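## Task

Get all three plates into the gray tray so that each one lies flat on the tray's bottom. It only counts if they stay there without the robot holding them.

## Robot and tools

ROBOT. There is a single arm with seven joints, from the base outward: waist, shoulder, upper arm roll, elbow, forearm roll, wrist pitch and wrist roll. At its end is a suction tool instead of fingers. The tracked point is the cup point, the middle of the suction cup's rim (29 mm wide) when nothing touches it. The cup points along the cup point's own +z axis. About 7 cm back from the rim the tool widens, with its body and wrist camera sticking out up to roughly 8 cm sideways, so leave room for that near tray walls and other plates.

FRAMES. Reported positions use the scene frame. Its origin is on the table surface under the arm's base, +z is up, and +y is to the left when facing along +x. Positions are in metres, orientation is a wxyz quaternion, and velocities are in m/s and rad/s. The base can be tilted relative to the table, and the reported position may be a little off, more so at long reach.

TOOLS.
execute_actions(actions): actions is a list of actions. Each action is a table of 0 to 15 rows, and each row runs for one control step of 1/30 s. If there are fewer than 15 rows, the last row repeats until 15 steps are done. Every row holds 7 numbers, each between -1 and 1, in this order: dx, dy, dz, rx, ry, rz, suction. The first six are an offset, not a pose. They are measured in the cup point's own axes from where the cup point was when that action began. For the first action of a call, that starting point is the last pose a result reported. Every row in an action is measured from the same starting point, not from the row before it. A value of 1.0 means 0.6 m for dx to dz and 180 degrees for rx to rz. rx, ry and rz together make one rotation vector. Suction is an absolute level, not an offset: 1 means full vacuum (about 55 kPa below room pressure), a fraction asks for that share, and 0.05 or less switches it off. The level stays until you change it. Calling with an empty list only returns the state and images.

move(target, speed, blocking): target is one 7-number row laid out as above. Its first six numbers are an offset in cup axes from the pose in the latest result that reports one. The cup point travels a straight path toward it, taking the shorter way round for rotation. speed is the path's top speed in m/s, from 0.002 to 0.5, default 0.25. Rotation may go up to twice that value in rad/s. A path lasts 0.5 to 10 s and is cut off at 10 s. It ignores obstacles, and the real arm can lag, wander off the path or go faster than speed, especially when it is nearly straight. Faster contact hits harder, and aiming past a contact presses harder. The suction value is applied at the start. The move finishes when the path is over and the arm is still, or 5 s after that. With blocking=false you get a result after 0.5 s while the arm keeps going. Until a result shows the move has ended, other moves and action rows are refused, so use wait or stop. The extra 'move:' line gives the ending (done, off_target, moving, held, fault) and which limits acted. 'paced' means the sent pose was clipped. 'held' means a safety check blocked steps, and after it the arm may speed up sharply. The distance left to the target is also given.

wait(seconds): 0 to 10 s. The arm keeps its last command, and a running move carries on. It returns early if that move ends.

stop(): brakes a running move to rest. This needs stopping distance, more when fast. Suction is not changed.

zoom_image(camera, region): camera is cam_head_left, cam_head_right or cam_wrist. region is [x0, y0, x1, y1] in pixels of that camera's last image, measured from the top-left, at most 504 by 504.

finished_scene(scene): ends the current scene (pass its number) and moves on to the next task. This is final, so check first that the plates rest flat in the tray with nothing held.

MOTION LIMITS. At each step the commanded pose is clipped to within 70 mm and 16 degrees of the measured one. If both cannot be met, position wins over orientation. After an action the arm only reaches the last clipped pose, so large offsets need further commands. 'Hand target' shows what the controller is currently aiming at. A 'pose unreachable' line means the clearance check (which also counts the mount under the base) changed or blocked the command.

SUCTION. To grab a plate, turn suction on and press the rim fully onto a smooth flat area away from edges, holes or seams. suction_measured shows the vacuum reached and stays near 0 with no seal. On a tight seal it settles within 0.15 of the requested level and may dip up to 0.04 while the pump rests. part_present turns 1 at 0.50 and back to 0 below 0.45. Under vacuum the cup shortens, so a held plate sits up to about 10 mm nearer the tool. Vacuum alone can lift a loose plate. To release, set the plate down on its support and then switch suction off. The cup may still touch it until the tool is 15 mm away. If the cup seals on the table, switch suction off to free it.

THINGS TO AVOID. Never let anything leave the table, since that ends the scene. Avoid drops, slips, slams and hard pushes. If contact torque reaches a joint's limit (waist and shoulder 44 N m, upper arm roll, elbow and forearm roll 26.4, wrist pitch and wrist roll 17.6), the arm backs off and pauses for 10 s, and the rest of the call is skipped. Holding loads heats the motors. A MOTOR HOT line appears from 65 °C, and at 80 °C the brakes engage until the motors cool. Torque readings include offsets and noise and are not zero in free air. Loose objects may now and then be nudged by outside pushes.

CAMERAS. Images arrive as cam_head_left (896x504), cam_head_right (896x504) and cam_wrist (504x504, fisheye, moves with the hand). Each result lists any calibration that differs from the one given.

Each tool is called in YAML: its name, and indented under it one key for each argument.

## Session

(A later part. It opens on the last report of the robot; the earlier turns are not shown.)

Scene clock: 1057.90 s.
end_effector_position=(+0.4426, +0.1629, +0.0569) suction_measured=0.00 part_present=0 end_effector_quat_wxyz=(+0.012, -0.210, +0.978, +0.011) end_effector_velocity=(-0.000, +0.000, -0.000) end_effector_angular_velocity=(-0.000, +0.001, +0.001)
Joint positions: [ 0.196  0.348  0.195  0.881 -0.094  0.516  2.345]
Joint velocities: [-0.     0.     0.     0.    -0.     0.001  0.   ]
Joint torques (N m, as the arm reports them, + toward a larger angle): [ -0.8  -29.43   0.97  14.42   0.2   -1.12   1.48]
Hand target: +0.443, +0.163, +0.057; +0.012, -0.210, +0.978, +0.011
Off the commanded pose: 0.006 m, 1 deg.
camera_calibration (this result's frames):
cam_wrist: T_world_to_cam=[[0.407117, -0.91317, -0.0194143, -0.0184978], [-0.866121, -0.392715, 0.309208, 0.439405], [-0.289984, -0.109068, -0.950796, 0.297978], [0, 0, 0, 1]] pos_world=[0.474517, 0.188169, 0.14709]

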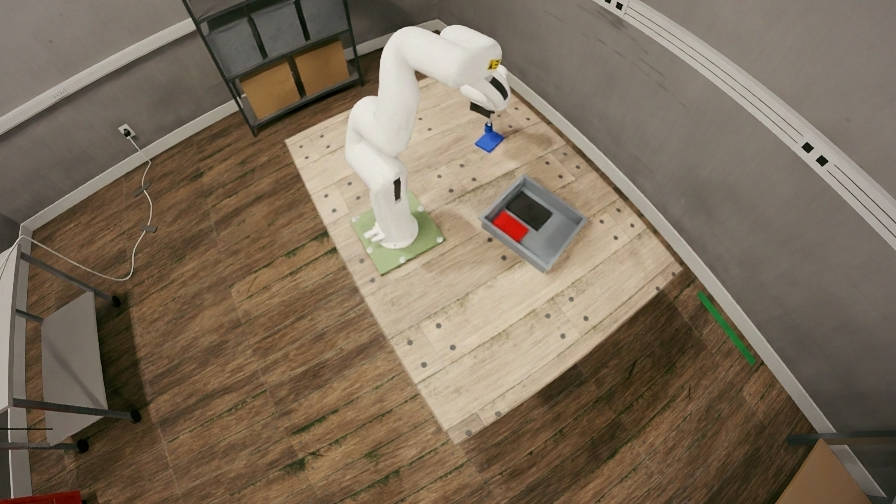

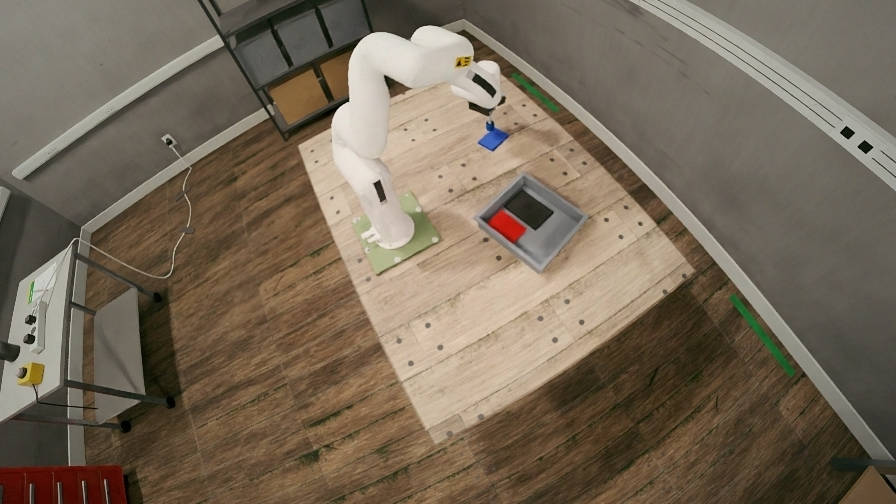

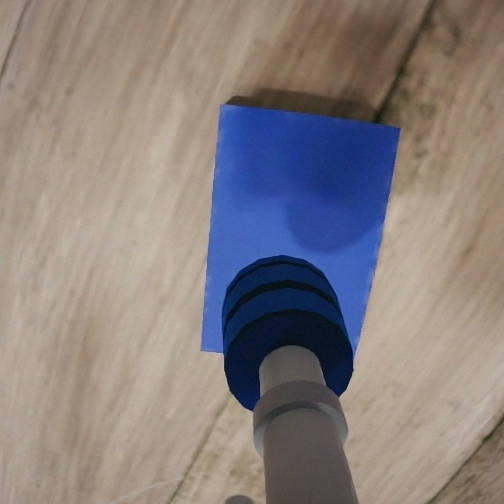

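execute_actions:
  actions:
    - [[-0.00025,-0.00109,0.0025,0.0004,0.0007,0,1],[-0.00076,-0.00342,0.0083,0.0014,0.0021,0,1],[-0.00142,-0.0066,0.0174,0.0026,0.0041,0,1],[-0.002,-0.00967,0.0282,0.0038,0.006,0,1],[-0.00238,-0.01208,0.0391,0.0047,0.0075,0,1],[-0.0025,-0.01357,0.049,0.0053,0.0083,0,1],[-0.0024,-0.0141,0.0574,0.00544,0.00858,0,1],[-0.00222,-0.01422,0.064,0.00544,0.00858,0,1],[-0.00208,-0.0143,0.069,0.00544,0.00858,0,1],[-0.00199,-0.01436,0.0725,0.00544,0.00858,0,1],[-0.00192,-0.01441,0.0752,0.00544,0.00858,0,1],[-0.00186,-0.01445,0.0774,0.00544,0.00858,0,1],[-0.00181,-0.01448,0.0792,0.00544,0.00858,0,1],[-0.00176,-0.01451,0.0809,0.00544,0.00858,0,1],[-0.00172,-0.01453,0.0825,0.00544,0.00858,0,1]]

Scene clock: 1109.00 s.
end_effector_position=(+0.4470, +0.1567, +0.0105) suction_measured=0.08 part_present=0 end_effector_quat_wxyz=(-0.001, -0.210, +0.978, +0.000) end_effector_velocity=(+0.014, +0.004, -0.034) end_effector_angular_velocity=(+0.006, -0.029, -0.004)
Joint positions: [ 0.22   0.483  0.153  0.923 -0.161  0.451  2.386]
Joint velocities: [ 0.026  0.116 -0.033  0.048 -0.04  -0.097  0.033]
Joint torques (N m, as the arm reports them, + toward a larger angle): [ -0.42 -33.94   1.6   13.33   0.26  -1.11   1.37]
Hand target: +0.448, +0.157, +0.007; +0.000, -0.210, +0.978, +0.000
Off the commanded pose: 0.003 m, 0 deg.
camera_calibration (this result's frames):
cam_wrist: T_world_to_cam=[[0.407313, -0.913282, -0.00344746, -0.0270832], [-0.859658, -0.384666, 0.336184, 0.450706], [-0.308357, -0.133968, -0.94179, 0.266464], [0, 0, 0, 1]] pos_world=[0.48065, 0.184334, 0.0993401]

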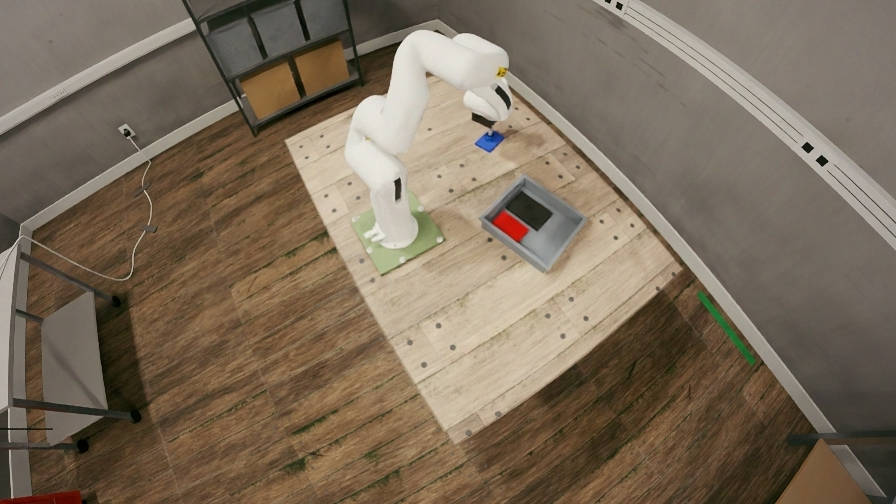

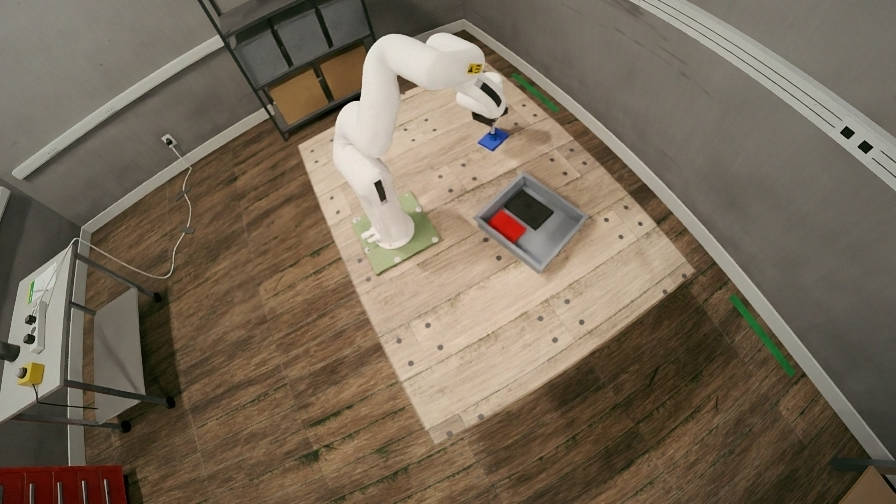

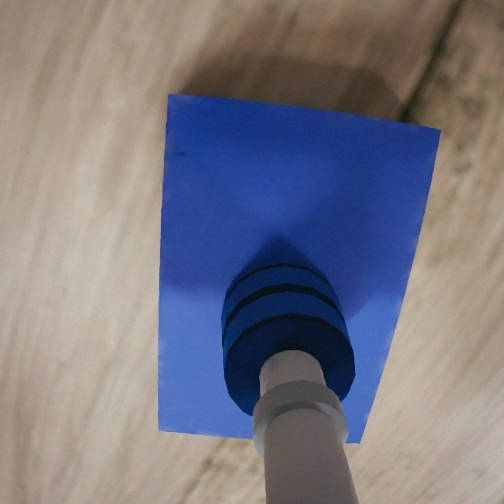

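execute_actions:
  actions: []

Scene clock: 1119.70 s.
end_effector_position=(+0.4479, +0.1568, +0.0075) suction_measured=0.96 part_present=1 end_effector_quat_wxyz=(+0.000, -0.210, +0.978, +0.000) end_effector_velocity=(+0.000, -0.000, +0.000) end_effector_angular_velocity=(-0.000, -0.000, -0.001)
Joint positions: [ 0.222  0.492  0.15   0.926 -0.164  0.443  2.388]
Joint velocities: [-0.001 -0.    -0.     0.001 -0.     0.001  0.   ]
Joint torques (N m, as the arm reports them, + toward a larger angle): [ -0.36 -32.54   1.32  13.47   0.32  -1.13   1.42]
Hand target: +0.448, +0.157, +0.007; +0.000, -0.210, +0.978, +0.000
Off the commanded pose: 0.000 m, 0 deg.
camera_calibration (this result's frames):
cam_wrist: T_world_to_cam=[[0.406962, -0.91344, -0.00294934, -0.0271744], [-0.860351, -0.38439, 0.334723, 0.452782], [-0.306883, -0.133682, -0.942312, 0.263169], [0, 0, 0, 1]] pos_world=[0.481372, 0.184404, 0.0963505]

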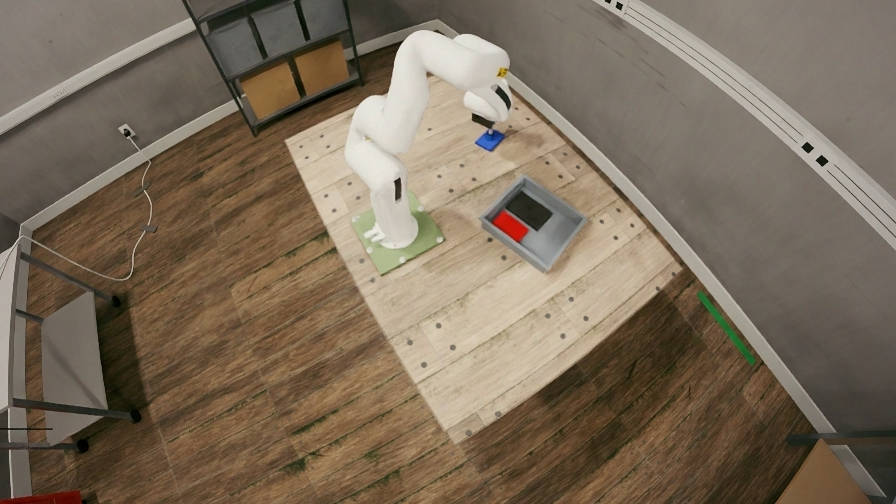

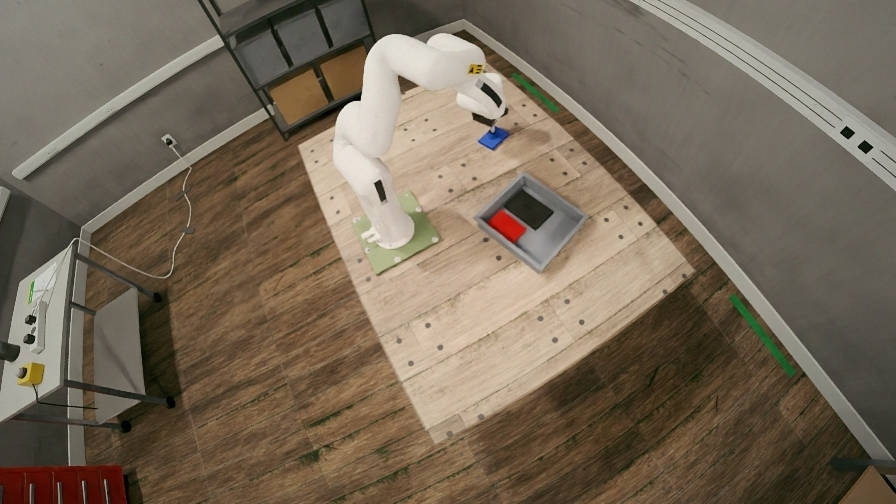

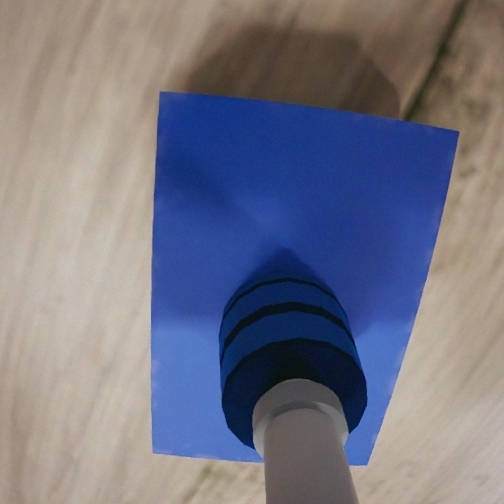

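execute_actions:
  actions:
    - [[0.0001,-0.0002,-0.0018,0,0,0,1],[0.0013,-0.0017,-0.0071,0,0,0,1],[0.0043,-0.0059,-0.0156,0,0,0,1],[0.0097,-0.0134,-0.0267,0,0,0,1],[0.0178,-0.0245,-0.0395,0,0,0,1],[0.0283,-0.0390,-0.0533,0,0,0,1],[0.0407,-0.0560,-0.0671,0,0,0,1],[0.0541,-0.0745,-0.08,0,0,0,1],[0.0676,-0.0931,-0.0911,0,0,0,1],[0.0811,-0.1117,-0.0995,0,0,0,1],[0.0946,-0.1303,-0.1049,0,0,0,1],[0.1081,-0.1489,-0.1067,0,0,0,1],[0.1216,-0.1675,-0.1067,0,0,0,1],[0.1351,-0.1861,-0.1067,0,0,0,1],[0.1486,-0.2048,-0.1067,0,0,0,1]]
    - [[0.0676,-0.0931,-0.012,0,0,0.001,1],[0.0811,-0.1117,-0.012,0,0,0.002,1],[0.0946,-0.1303,-0.012,0,0,0.003,1],[0.1081,-0.1489,-0.012,0,0,0.004,1],[0.1216,-0.1675,-0.012,0,0,0.005,1],[0.1351,-0.1861,-0.012,0,0,0.006,1],[0.1486,-0.2048,-0.012,0,0,0.007,1],[0.1622,-0.2234,-0.012,0,0,0.008,1],[0.1757,-0.2420,-0.012,0,0,0.009,1],[0.1892,-0.2606,-0.012,0,0,0.010,1],[0.2027,-0.2792,-0.011,0,0,0.011,1],[0.2162,-0.2978,-0.010,0,0,0.012,1],[0.2277,-0.3136,-0.009,0,0,0.013,1],[0.2345,-0.3230,-0.008,0,0,0.014,1],[0.2372,-0.3267,-0.008,0,0,0.014,1]]

Scene clock: 1171.27 s.
end_effector_position=(+0.3801, -0.1461, +0.0712) suction_measured=0.96 part_present=1 end_effector_quat_wxyz=(-0.003, -0.184, +0.983, -0.015) end_effector_velocity=(-0.083, -0.373, +0.001) end_effector_angular_velocity=(+0.004, -0.014, -0.121)
Joint positions: [-0.236  0.149 -0.074  0.655 -0.038  0.497  1.663]
Joint velocities: [-0.552  0.134 -0.368  0.175  0.168  0.007 -0.94 ]
Joint torques (N m, as the arm reports them, + toward a larger angle): [  0.56 -22.21   1.99  14.28   0.44  -1.04   1.3 ]
Hand target: +0.374, -0.176, +0.071; -0.002, -0.182, +0.983, -0.013
Off the commanded pose: 0.032 m, 1 deg.
camera_calibration (this result's frames):
cam_wrist: T_world_to_cam=[[0.357828, -0.933426, 0.0259922, -0.26248], [-0.879153, -0.32738, 0.346283, 0.271355], [-0.31472, -0.146761, -0.93777, 0.262649], [0, 0, 0, 1]] pos_world=[0.415146, -0.117622, 0.159161]

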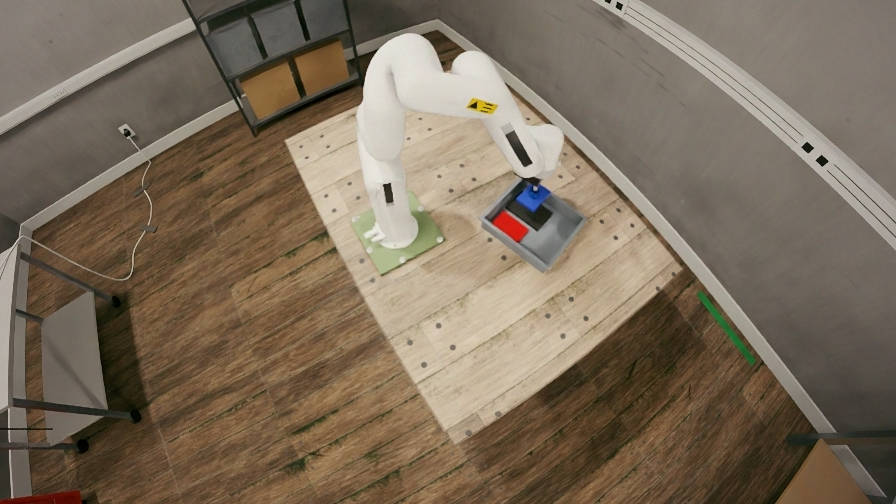

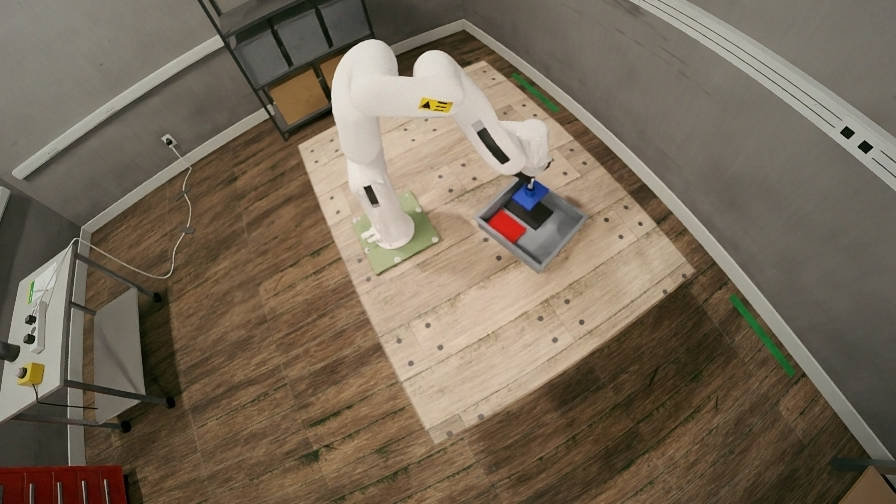

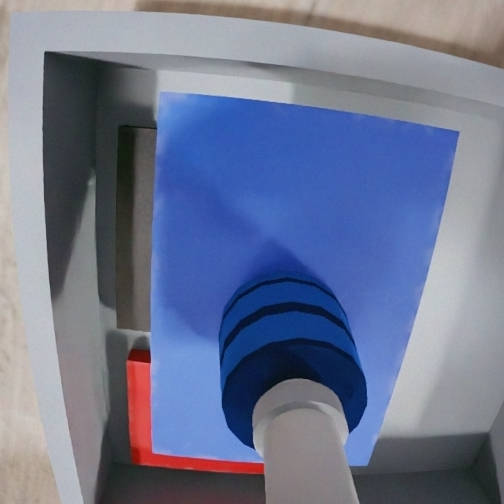

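execute_actions:
  actions: []

Scene clock: 1172.87 s.
end_effector_position=(+0.3743, -0.1764, +0.0708) suction_measured=0.98 part_present=1 end_effector_quat_wxyz=(-0.002, -0.182, +0.983, -0.013) end_effector_velocity=(+0.000, -0.000, +0.000) end_effector_angular_velocity=(-0.000, -0.000, +0.000)
Joint positions: [-0.283  0.166 -0.101  0.677 -0.014  0.501  1.572]
Joint velocities: [-0. -0.  0.  0. -0.  0.  0.]
Joint torques (N m, as the arm reports them, + toward a larger angle): [ -0.71 -24.05  -0.68  14.28   0.06  -0.96   1.37]
Hand target: +0.374, -0.176, +0.071; -0.002, -0.182, +0.983, -0.013
Off the commanded pose: 0.004 m, 1 deg.
camera_calibration (this result's frames):
cam_wrist: T_world_to_cam=[[0.35439, -0.93484, 0.0219403, -0.28734], [-0.880857, -0.325867, 0.343368, 0.257548], [-0.313845, -0.141012, -0.938945, 0.256794], [0, 0, 0, 1]] pos_world=[0.409287, -0.148479, 0.158986]

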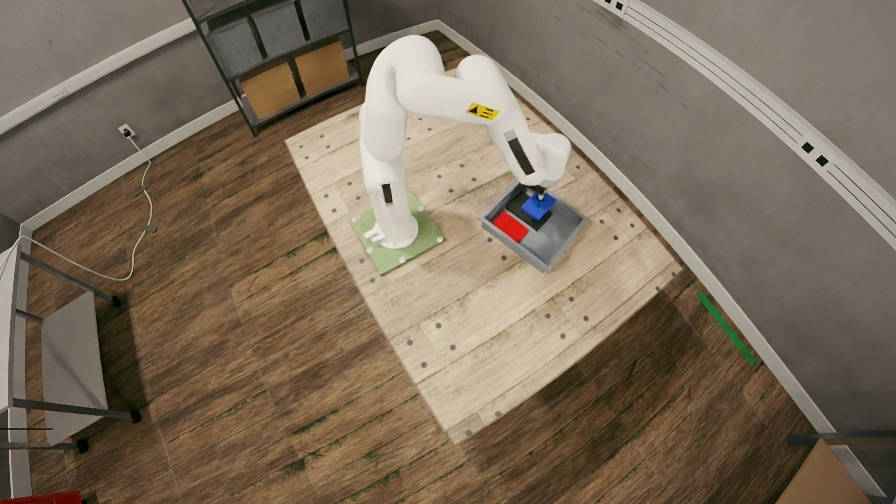

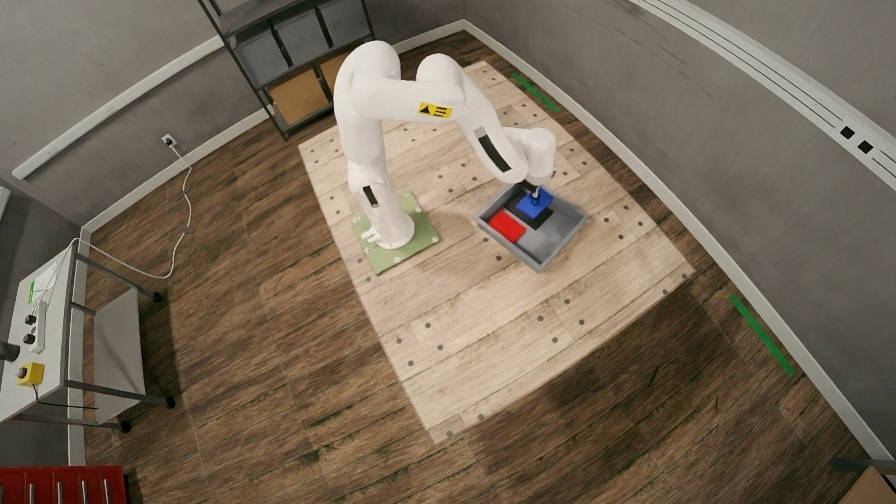

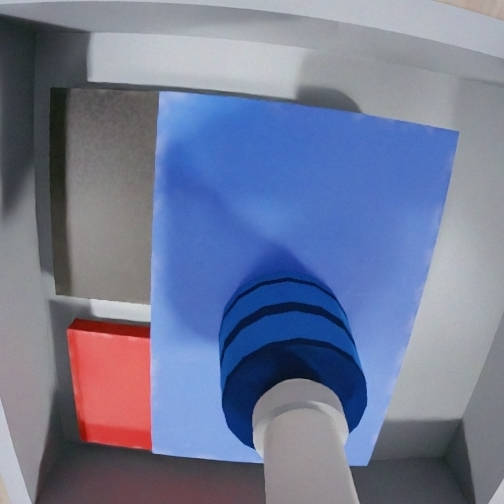

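zoom_image:
  camera: "cam_wrist"
  region: [370, 290, 504, 504]

zoom_image:
  camera: "cam_head_left"
  region: [475, 170, 595, 275]

Region (370, 290, 504, 504) of cam_wrist's 504x504 image, scaled by 2.355, with more detail than that image has; it fills the left 316 columns of this view, and the rest is white.

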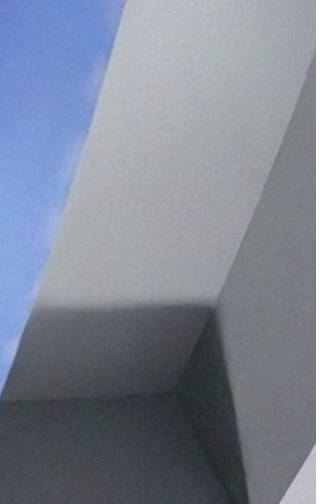

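Region (475, 170, 595, 275) of cam_head_left's 896x504 image, scaled by 4.200, with more detail than that image has; it fills the top 441 rows of this view, and the rest is white.

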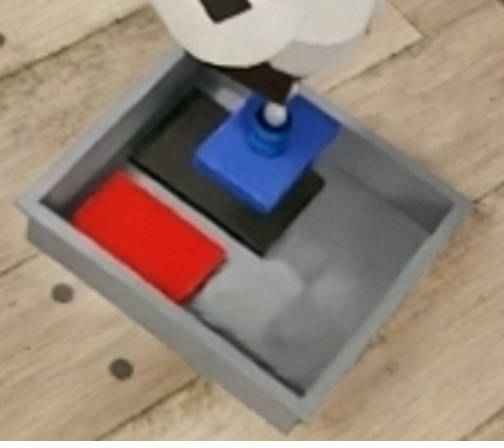

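execute_actions:
  actions:
    - [[0.0005,-0.0027,0.0014,-0.0004,-0.0001,0,1],[0.0018,-0.0104,0.0055,-0.0012,-0.0004,0,1],[0.0039,-0.0227,0.0120,-0.0023,-0.0009,0,1],[0.0066,-0.0384,0.0207,-0.0039,-0.0015,0,1],[0.0096,-0.0564,0.0311,-0.0054,-0.0021,0,1],[0.0128,-0.0750,0.0426,-0.0066,-0.0025,0,1],[0.0158,-0.0929,0.0548,-0.0073,-0.0028,0,1],[0.0185,-0.1086,0.0668,-0.0077,-0.0029,0,1],[0.0205,-0.1207,0.0782,-0.0077,-0.0029,0,1],[0.0218,-0.1283,0.0883,-0.0077,-0.0029,0,1],[0.0222,-0.1308,0.0967,-0.0077,-0.0029,0,1],[0.0222,-0.1307,0.1029,-0.0077,-0.0029,0,1],[0.0221,-0.1306,0.1068,-0.0077,-0.0029,0,1],[0.0221,-0.1306,0.1081,-0.0077,-0.0029,0,1],[0.0221,-0.1306,0.1081,-0.0077,-0.0029,0,1]]

Scene clock: 1228.97 s.
end_effector_position=(+0.3840, -0.2532, +0.0152) suction_measured=0.99 part_present=1 end_effector_quat_wxyz=(-0.002, -0.179, +0.984, -0.002) end_effector_velocity=(+0.043, -0.021, -0.139) end_effector_angular_velocity=(+0.105, +0.018, +0.064)
Joint positions: [-0.401  0.437 -0.122  0.865  0.109  0.434  1.337]
Joint velocities: [-0.135  0.508  0.141  0.3    0.214 -0.133 -0.249]
Joint torques (N m, as the arm reports them, + toward a larger angle): [  1.09 -40.17  -0.6   13.14  -0.78  -0.9    1.69]
Hand target: +0.389, -0.255, +0.008; +0.000, -0.182, +0.983, +0.000
Off the commanded pose: 0.010 m, 0 deg.
camera_calibration (this result's frames):
cam_wrist: T_world_to_cam=[[0.348996, -0.937124, 0.00057962, -0.359511], [-0.881438, -0.328047, 0.339783, 0.259866], [-0.318229, -0.119094, -0.940504, 0.204083], [0, 0, 0, 1]] pos_world=[0.419469, -0.227353, 0.103851]

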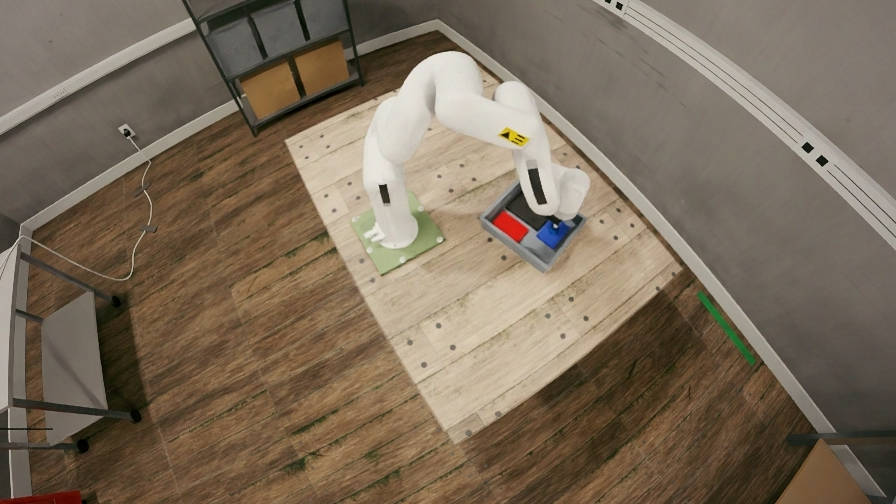

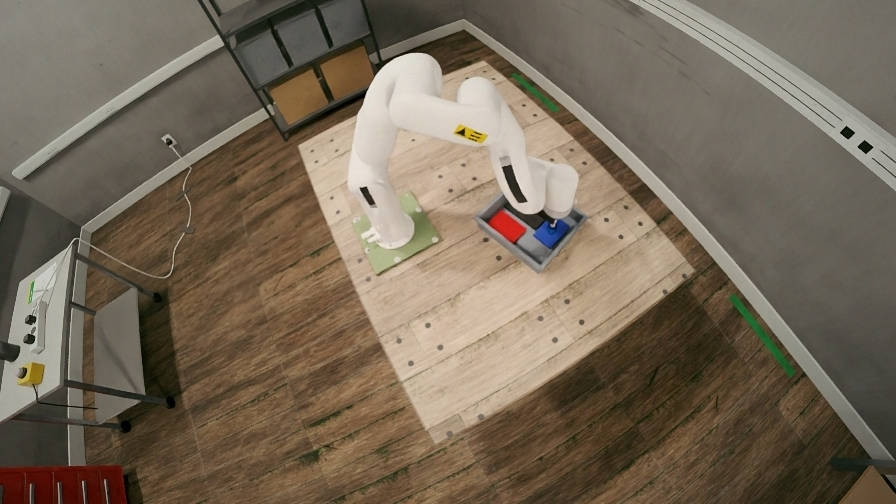

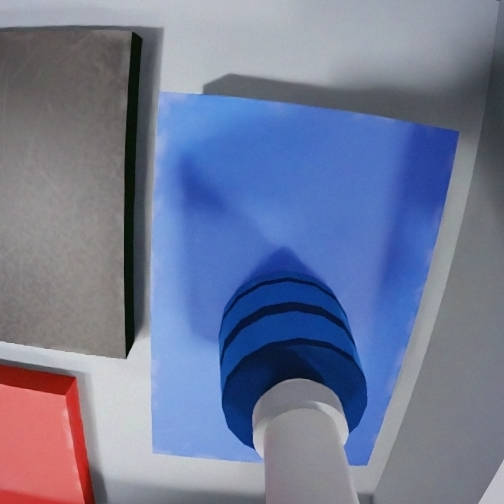

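execute_actions:
  actions: []

Scene clock: 1245.47 s.
end_effector_position=(+0.3891, -0.2553, +0.0084) suction_measured=0.99 part_present=1 end_effector_quat_wxyz=(+0.000, -0.182, +0.983, +0.000) end_effector_velocity=(+0.001, +0.001, -0.000) end_effector_angular_velocity=(+0.001, -0.001, +0.002)
Joint positions: [-0.41   0.467 -0.112  0.889  0.122  0.427  1.322]
Joint velocities: [ 0.    -0.     0.003  0.     0.    -0.     0.   ]
Joint torques (N m, as the arm reports them, + toward a larger angle): [ -0.64 -31.92  -1.62  13.03   0.16  -1.08   1.27]
Hand target: +0.389, -0.255, +0.008; +0.000, -0.182, +0.983, +0.000
Off the commanded pose: 0.001 m, 0 deg.
camera_calibration (this result's frames):
cam_wrist: T_world_to_cam=[[0.353735, -0.935343, -0.00242632, -0.364624], [-0.881081, -0.334082, 0.334791, 0.264374], [-0.313955, -0.11629, -0.942289, 0.198138], [0, 0, 0, 1]] pos_world=[0.424121, -0.229684, 0.0973086]

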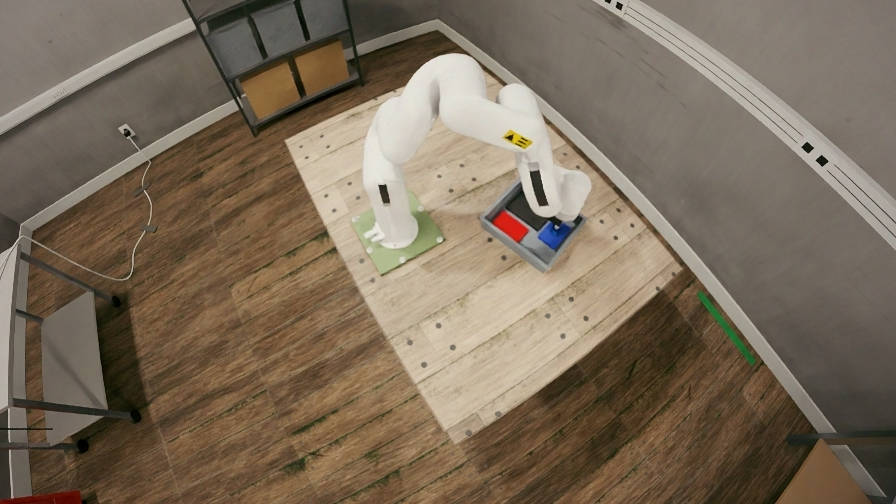

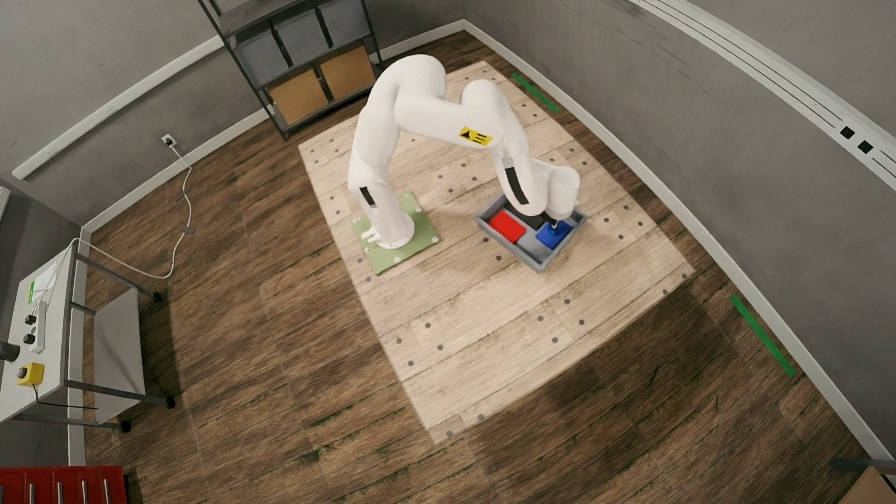

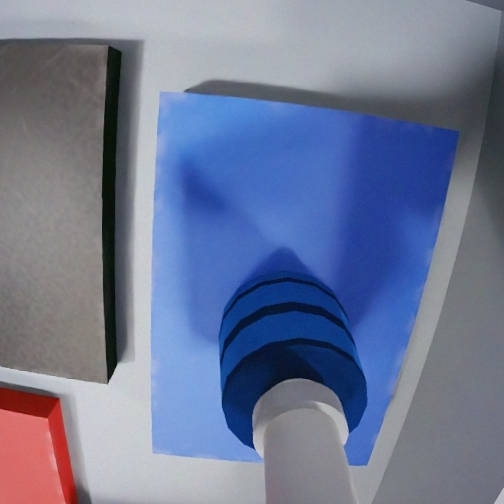

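execute_actions:
  actions:
    - [[0,0,0.0013,0,0,0,1],[0,0,0.0026,0,0,0,1],[0,0,0.0039,0,0,0,1],[0,0,0.005,0,0,0,1],[0,0,0.005,0,0,0,1],[0,0,0.005,0,0,0,1],[0,0,0.005,0,0,0,1],[0,0,0.005,0,0,0,1],[0,0,0.004,0,0,0,0],[0,0,-0.006,0,0,0,0],[0,0,-0.015,0,0,0,0],[0,0,-0.026,0,0,0,0],[0,0,-0.037,0,0,0,0],[0,0,-0.046,0,0,0,0],[0,0,-0.05,0,0,0,0]]

Scene clock: 1251.20 s.
end_effector_position=(+0.3889, -0.2553, +0.0231) suction_measured=0.00 part_present=0 end_effector_quat_wxyz=(+0.000, -0.182, +0.983, +0.000) end_effector_velocity=(+0.008, -0.006, +0.166) end_effector_angular_velocity=(-0.015, -0.026, +0.001)
Joint positions: [-0.405  0.427 -0.119  0.883  0.111  0.463  1.33 ]
Joint velocities: [ 0.052 -0.439 -0.079 -0.034 -0.115  0.372  0.082]
Joint torques (N m, as the arm reports them, + toward a larger angle): [ -1.09 -31.58  -1.43  14.03   0.33  -1.14   1.28]
Hand target: +0.389, -0.256, +0.037; +0.001, -0.181, +0.983, -0.000
Off the commanded pose: 0.015 m, 0 deg.
camera_calibration (this result's frames):
cam_wrist: T_world_to_cam=[[0.35377, -0.935327, -0.00326239, -0.364454], [-0.880824, -0.334324, 0.335226, 0.259157], [-0.314637, -0.115719, -0.942132, 0.212278], [0, 0, 0, 1]] pos_world=[0.423996, -0.229677, 0.111929]

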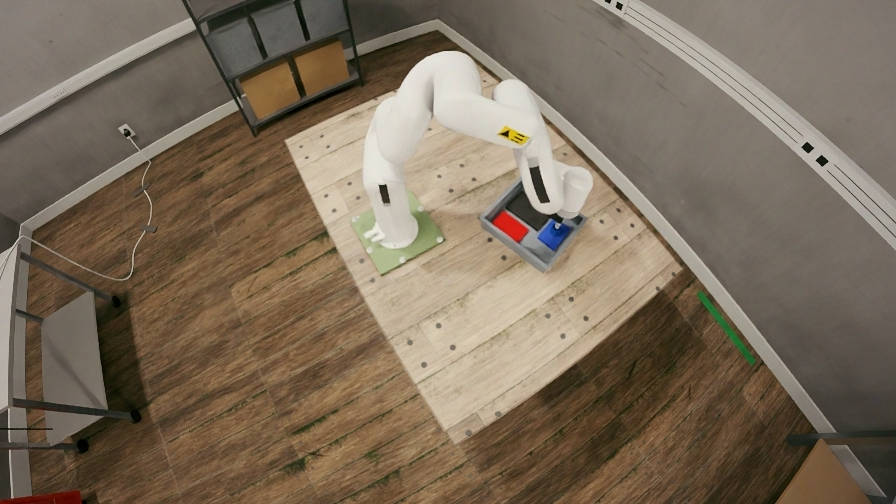

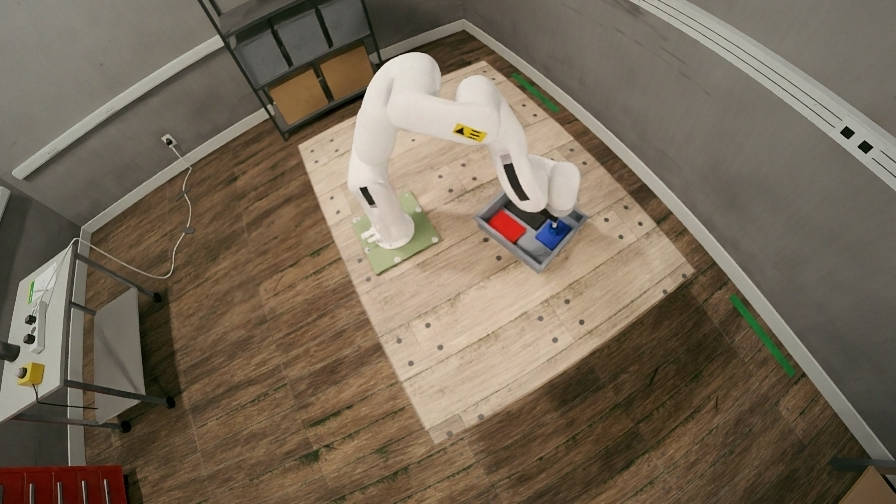

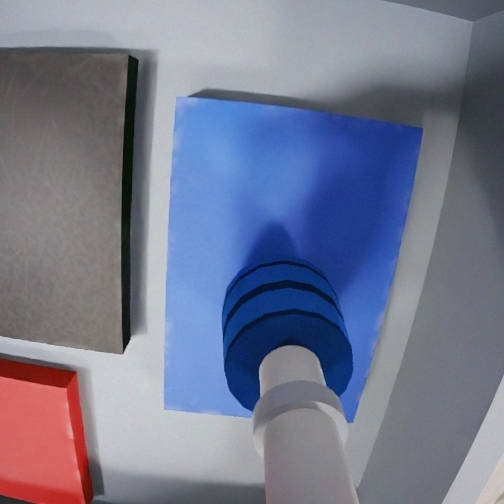

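execute_actions:
  actions: []

zoom_image:
  camera: "cam_head_right"
  region: [460, 150, 620, 290]

Scene clock: 1254.47 s.
end_effector_position=(+0.3893, -0.2556, +0.0373) suction_measured=0.00 part_present=0 end_effector_quat_wxyz=(+0.001, -0.181, +0.983, -0.000) end_effector_velocity=(-0.000, -0.000, +0.000) end_effector_angular_velocity=(-0.001, -0.001, -0.001)
Joint positions: [-0.4    0.389 -0.126  0.881  0.101  0.496  1.337]
Joint velocities: [ 0.    -0.    -0.001 -0.     0.001 -0.001 -0.   ]
Joint torques (N m, as the arm reports them, + toward a larger angle): [ -0.88 -30.4   -1.53  13.76  -0.1   -0.85   1.41]
Hand target: +0.389, -0.256, +0.037; +0.001, -0.181, +0.983, -0.000
Off the commanded pose: 0.001 m, 0 deg.
camera_calibration (this result's frames):
cam_wrist: T_world_to_cam=[[0.353599, -0.935395, -0.00195733, -0.364871], [-0.881317, -0.333856, 0.334395, 0.25489], [-0.313445, -0.116517, -0.942431, 0.225087], [0, 0, 0, 1]] pos_world=[0.424209, -0.229976, 0.126181]

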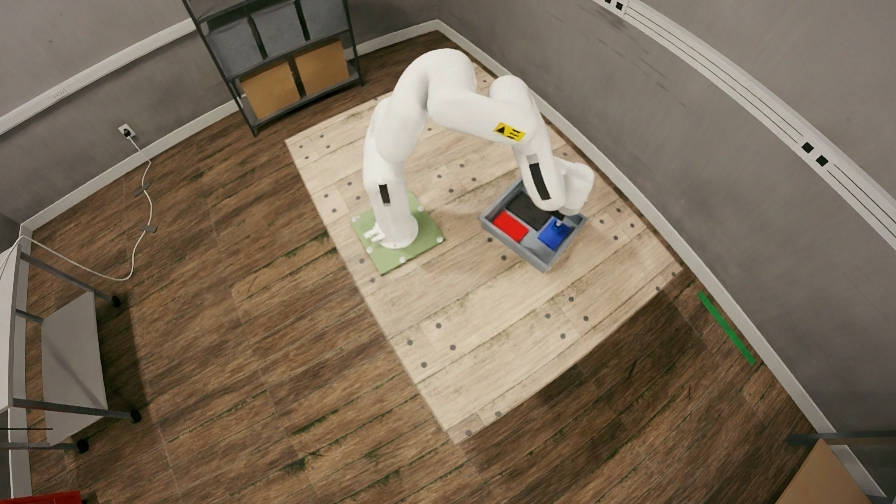

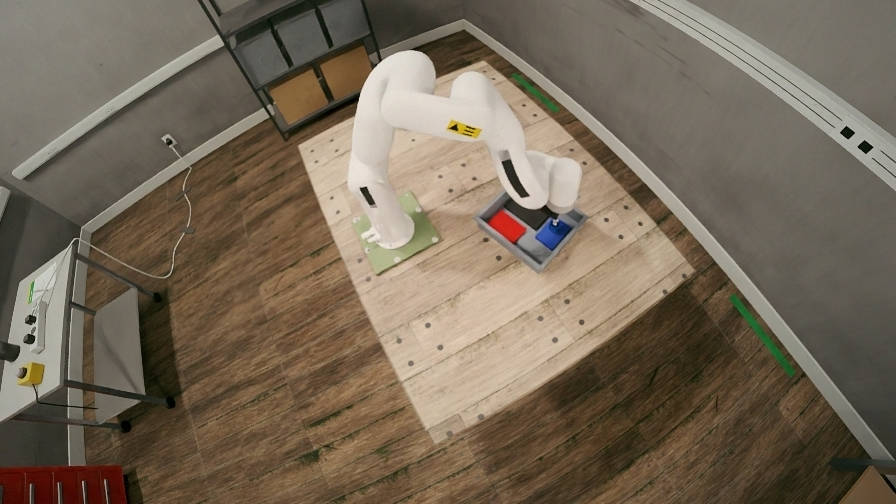

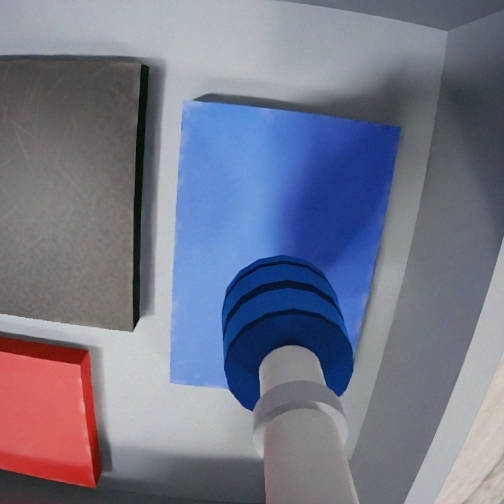

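Region (460, 150, 620, 290) of cam_head_right's 896x504 image, scaled by 3.150, with more detail than that image has; it fills the top 441 rows of this view, and the rest is white.

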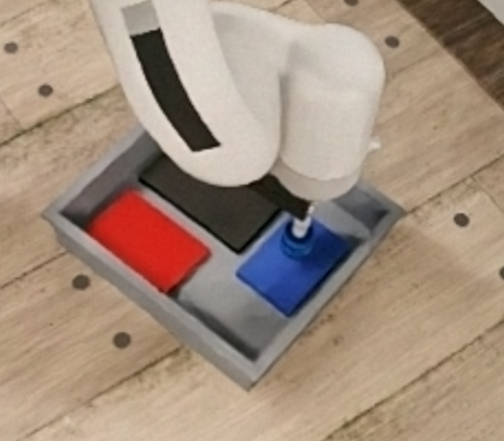

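finished_scene:
  scene: 1

The scene is finished: the task was done.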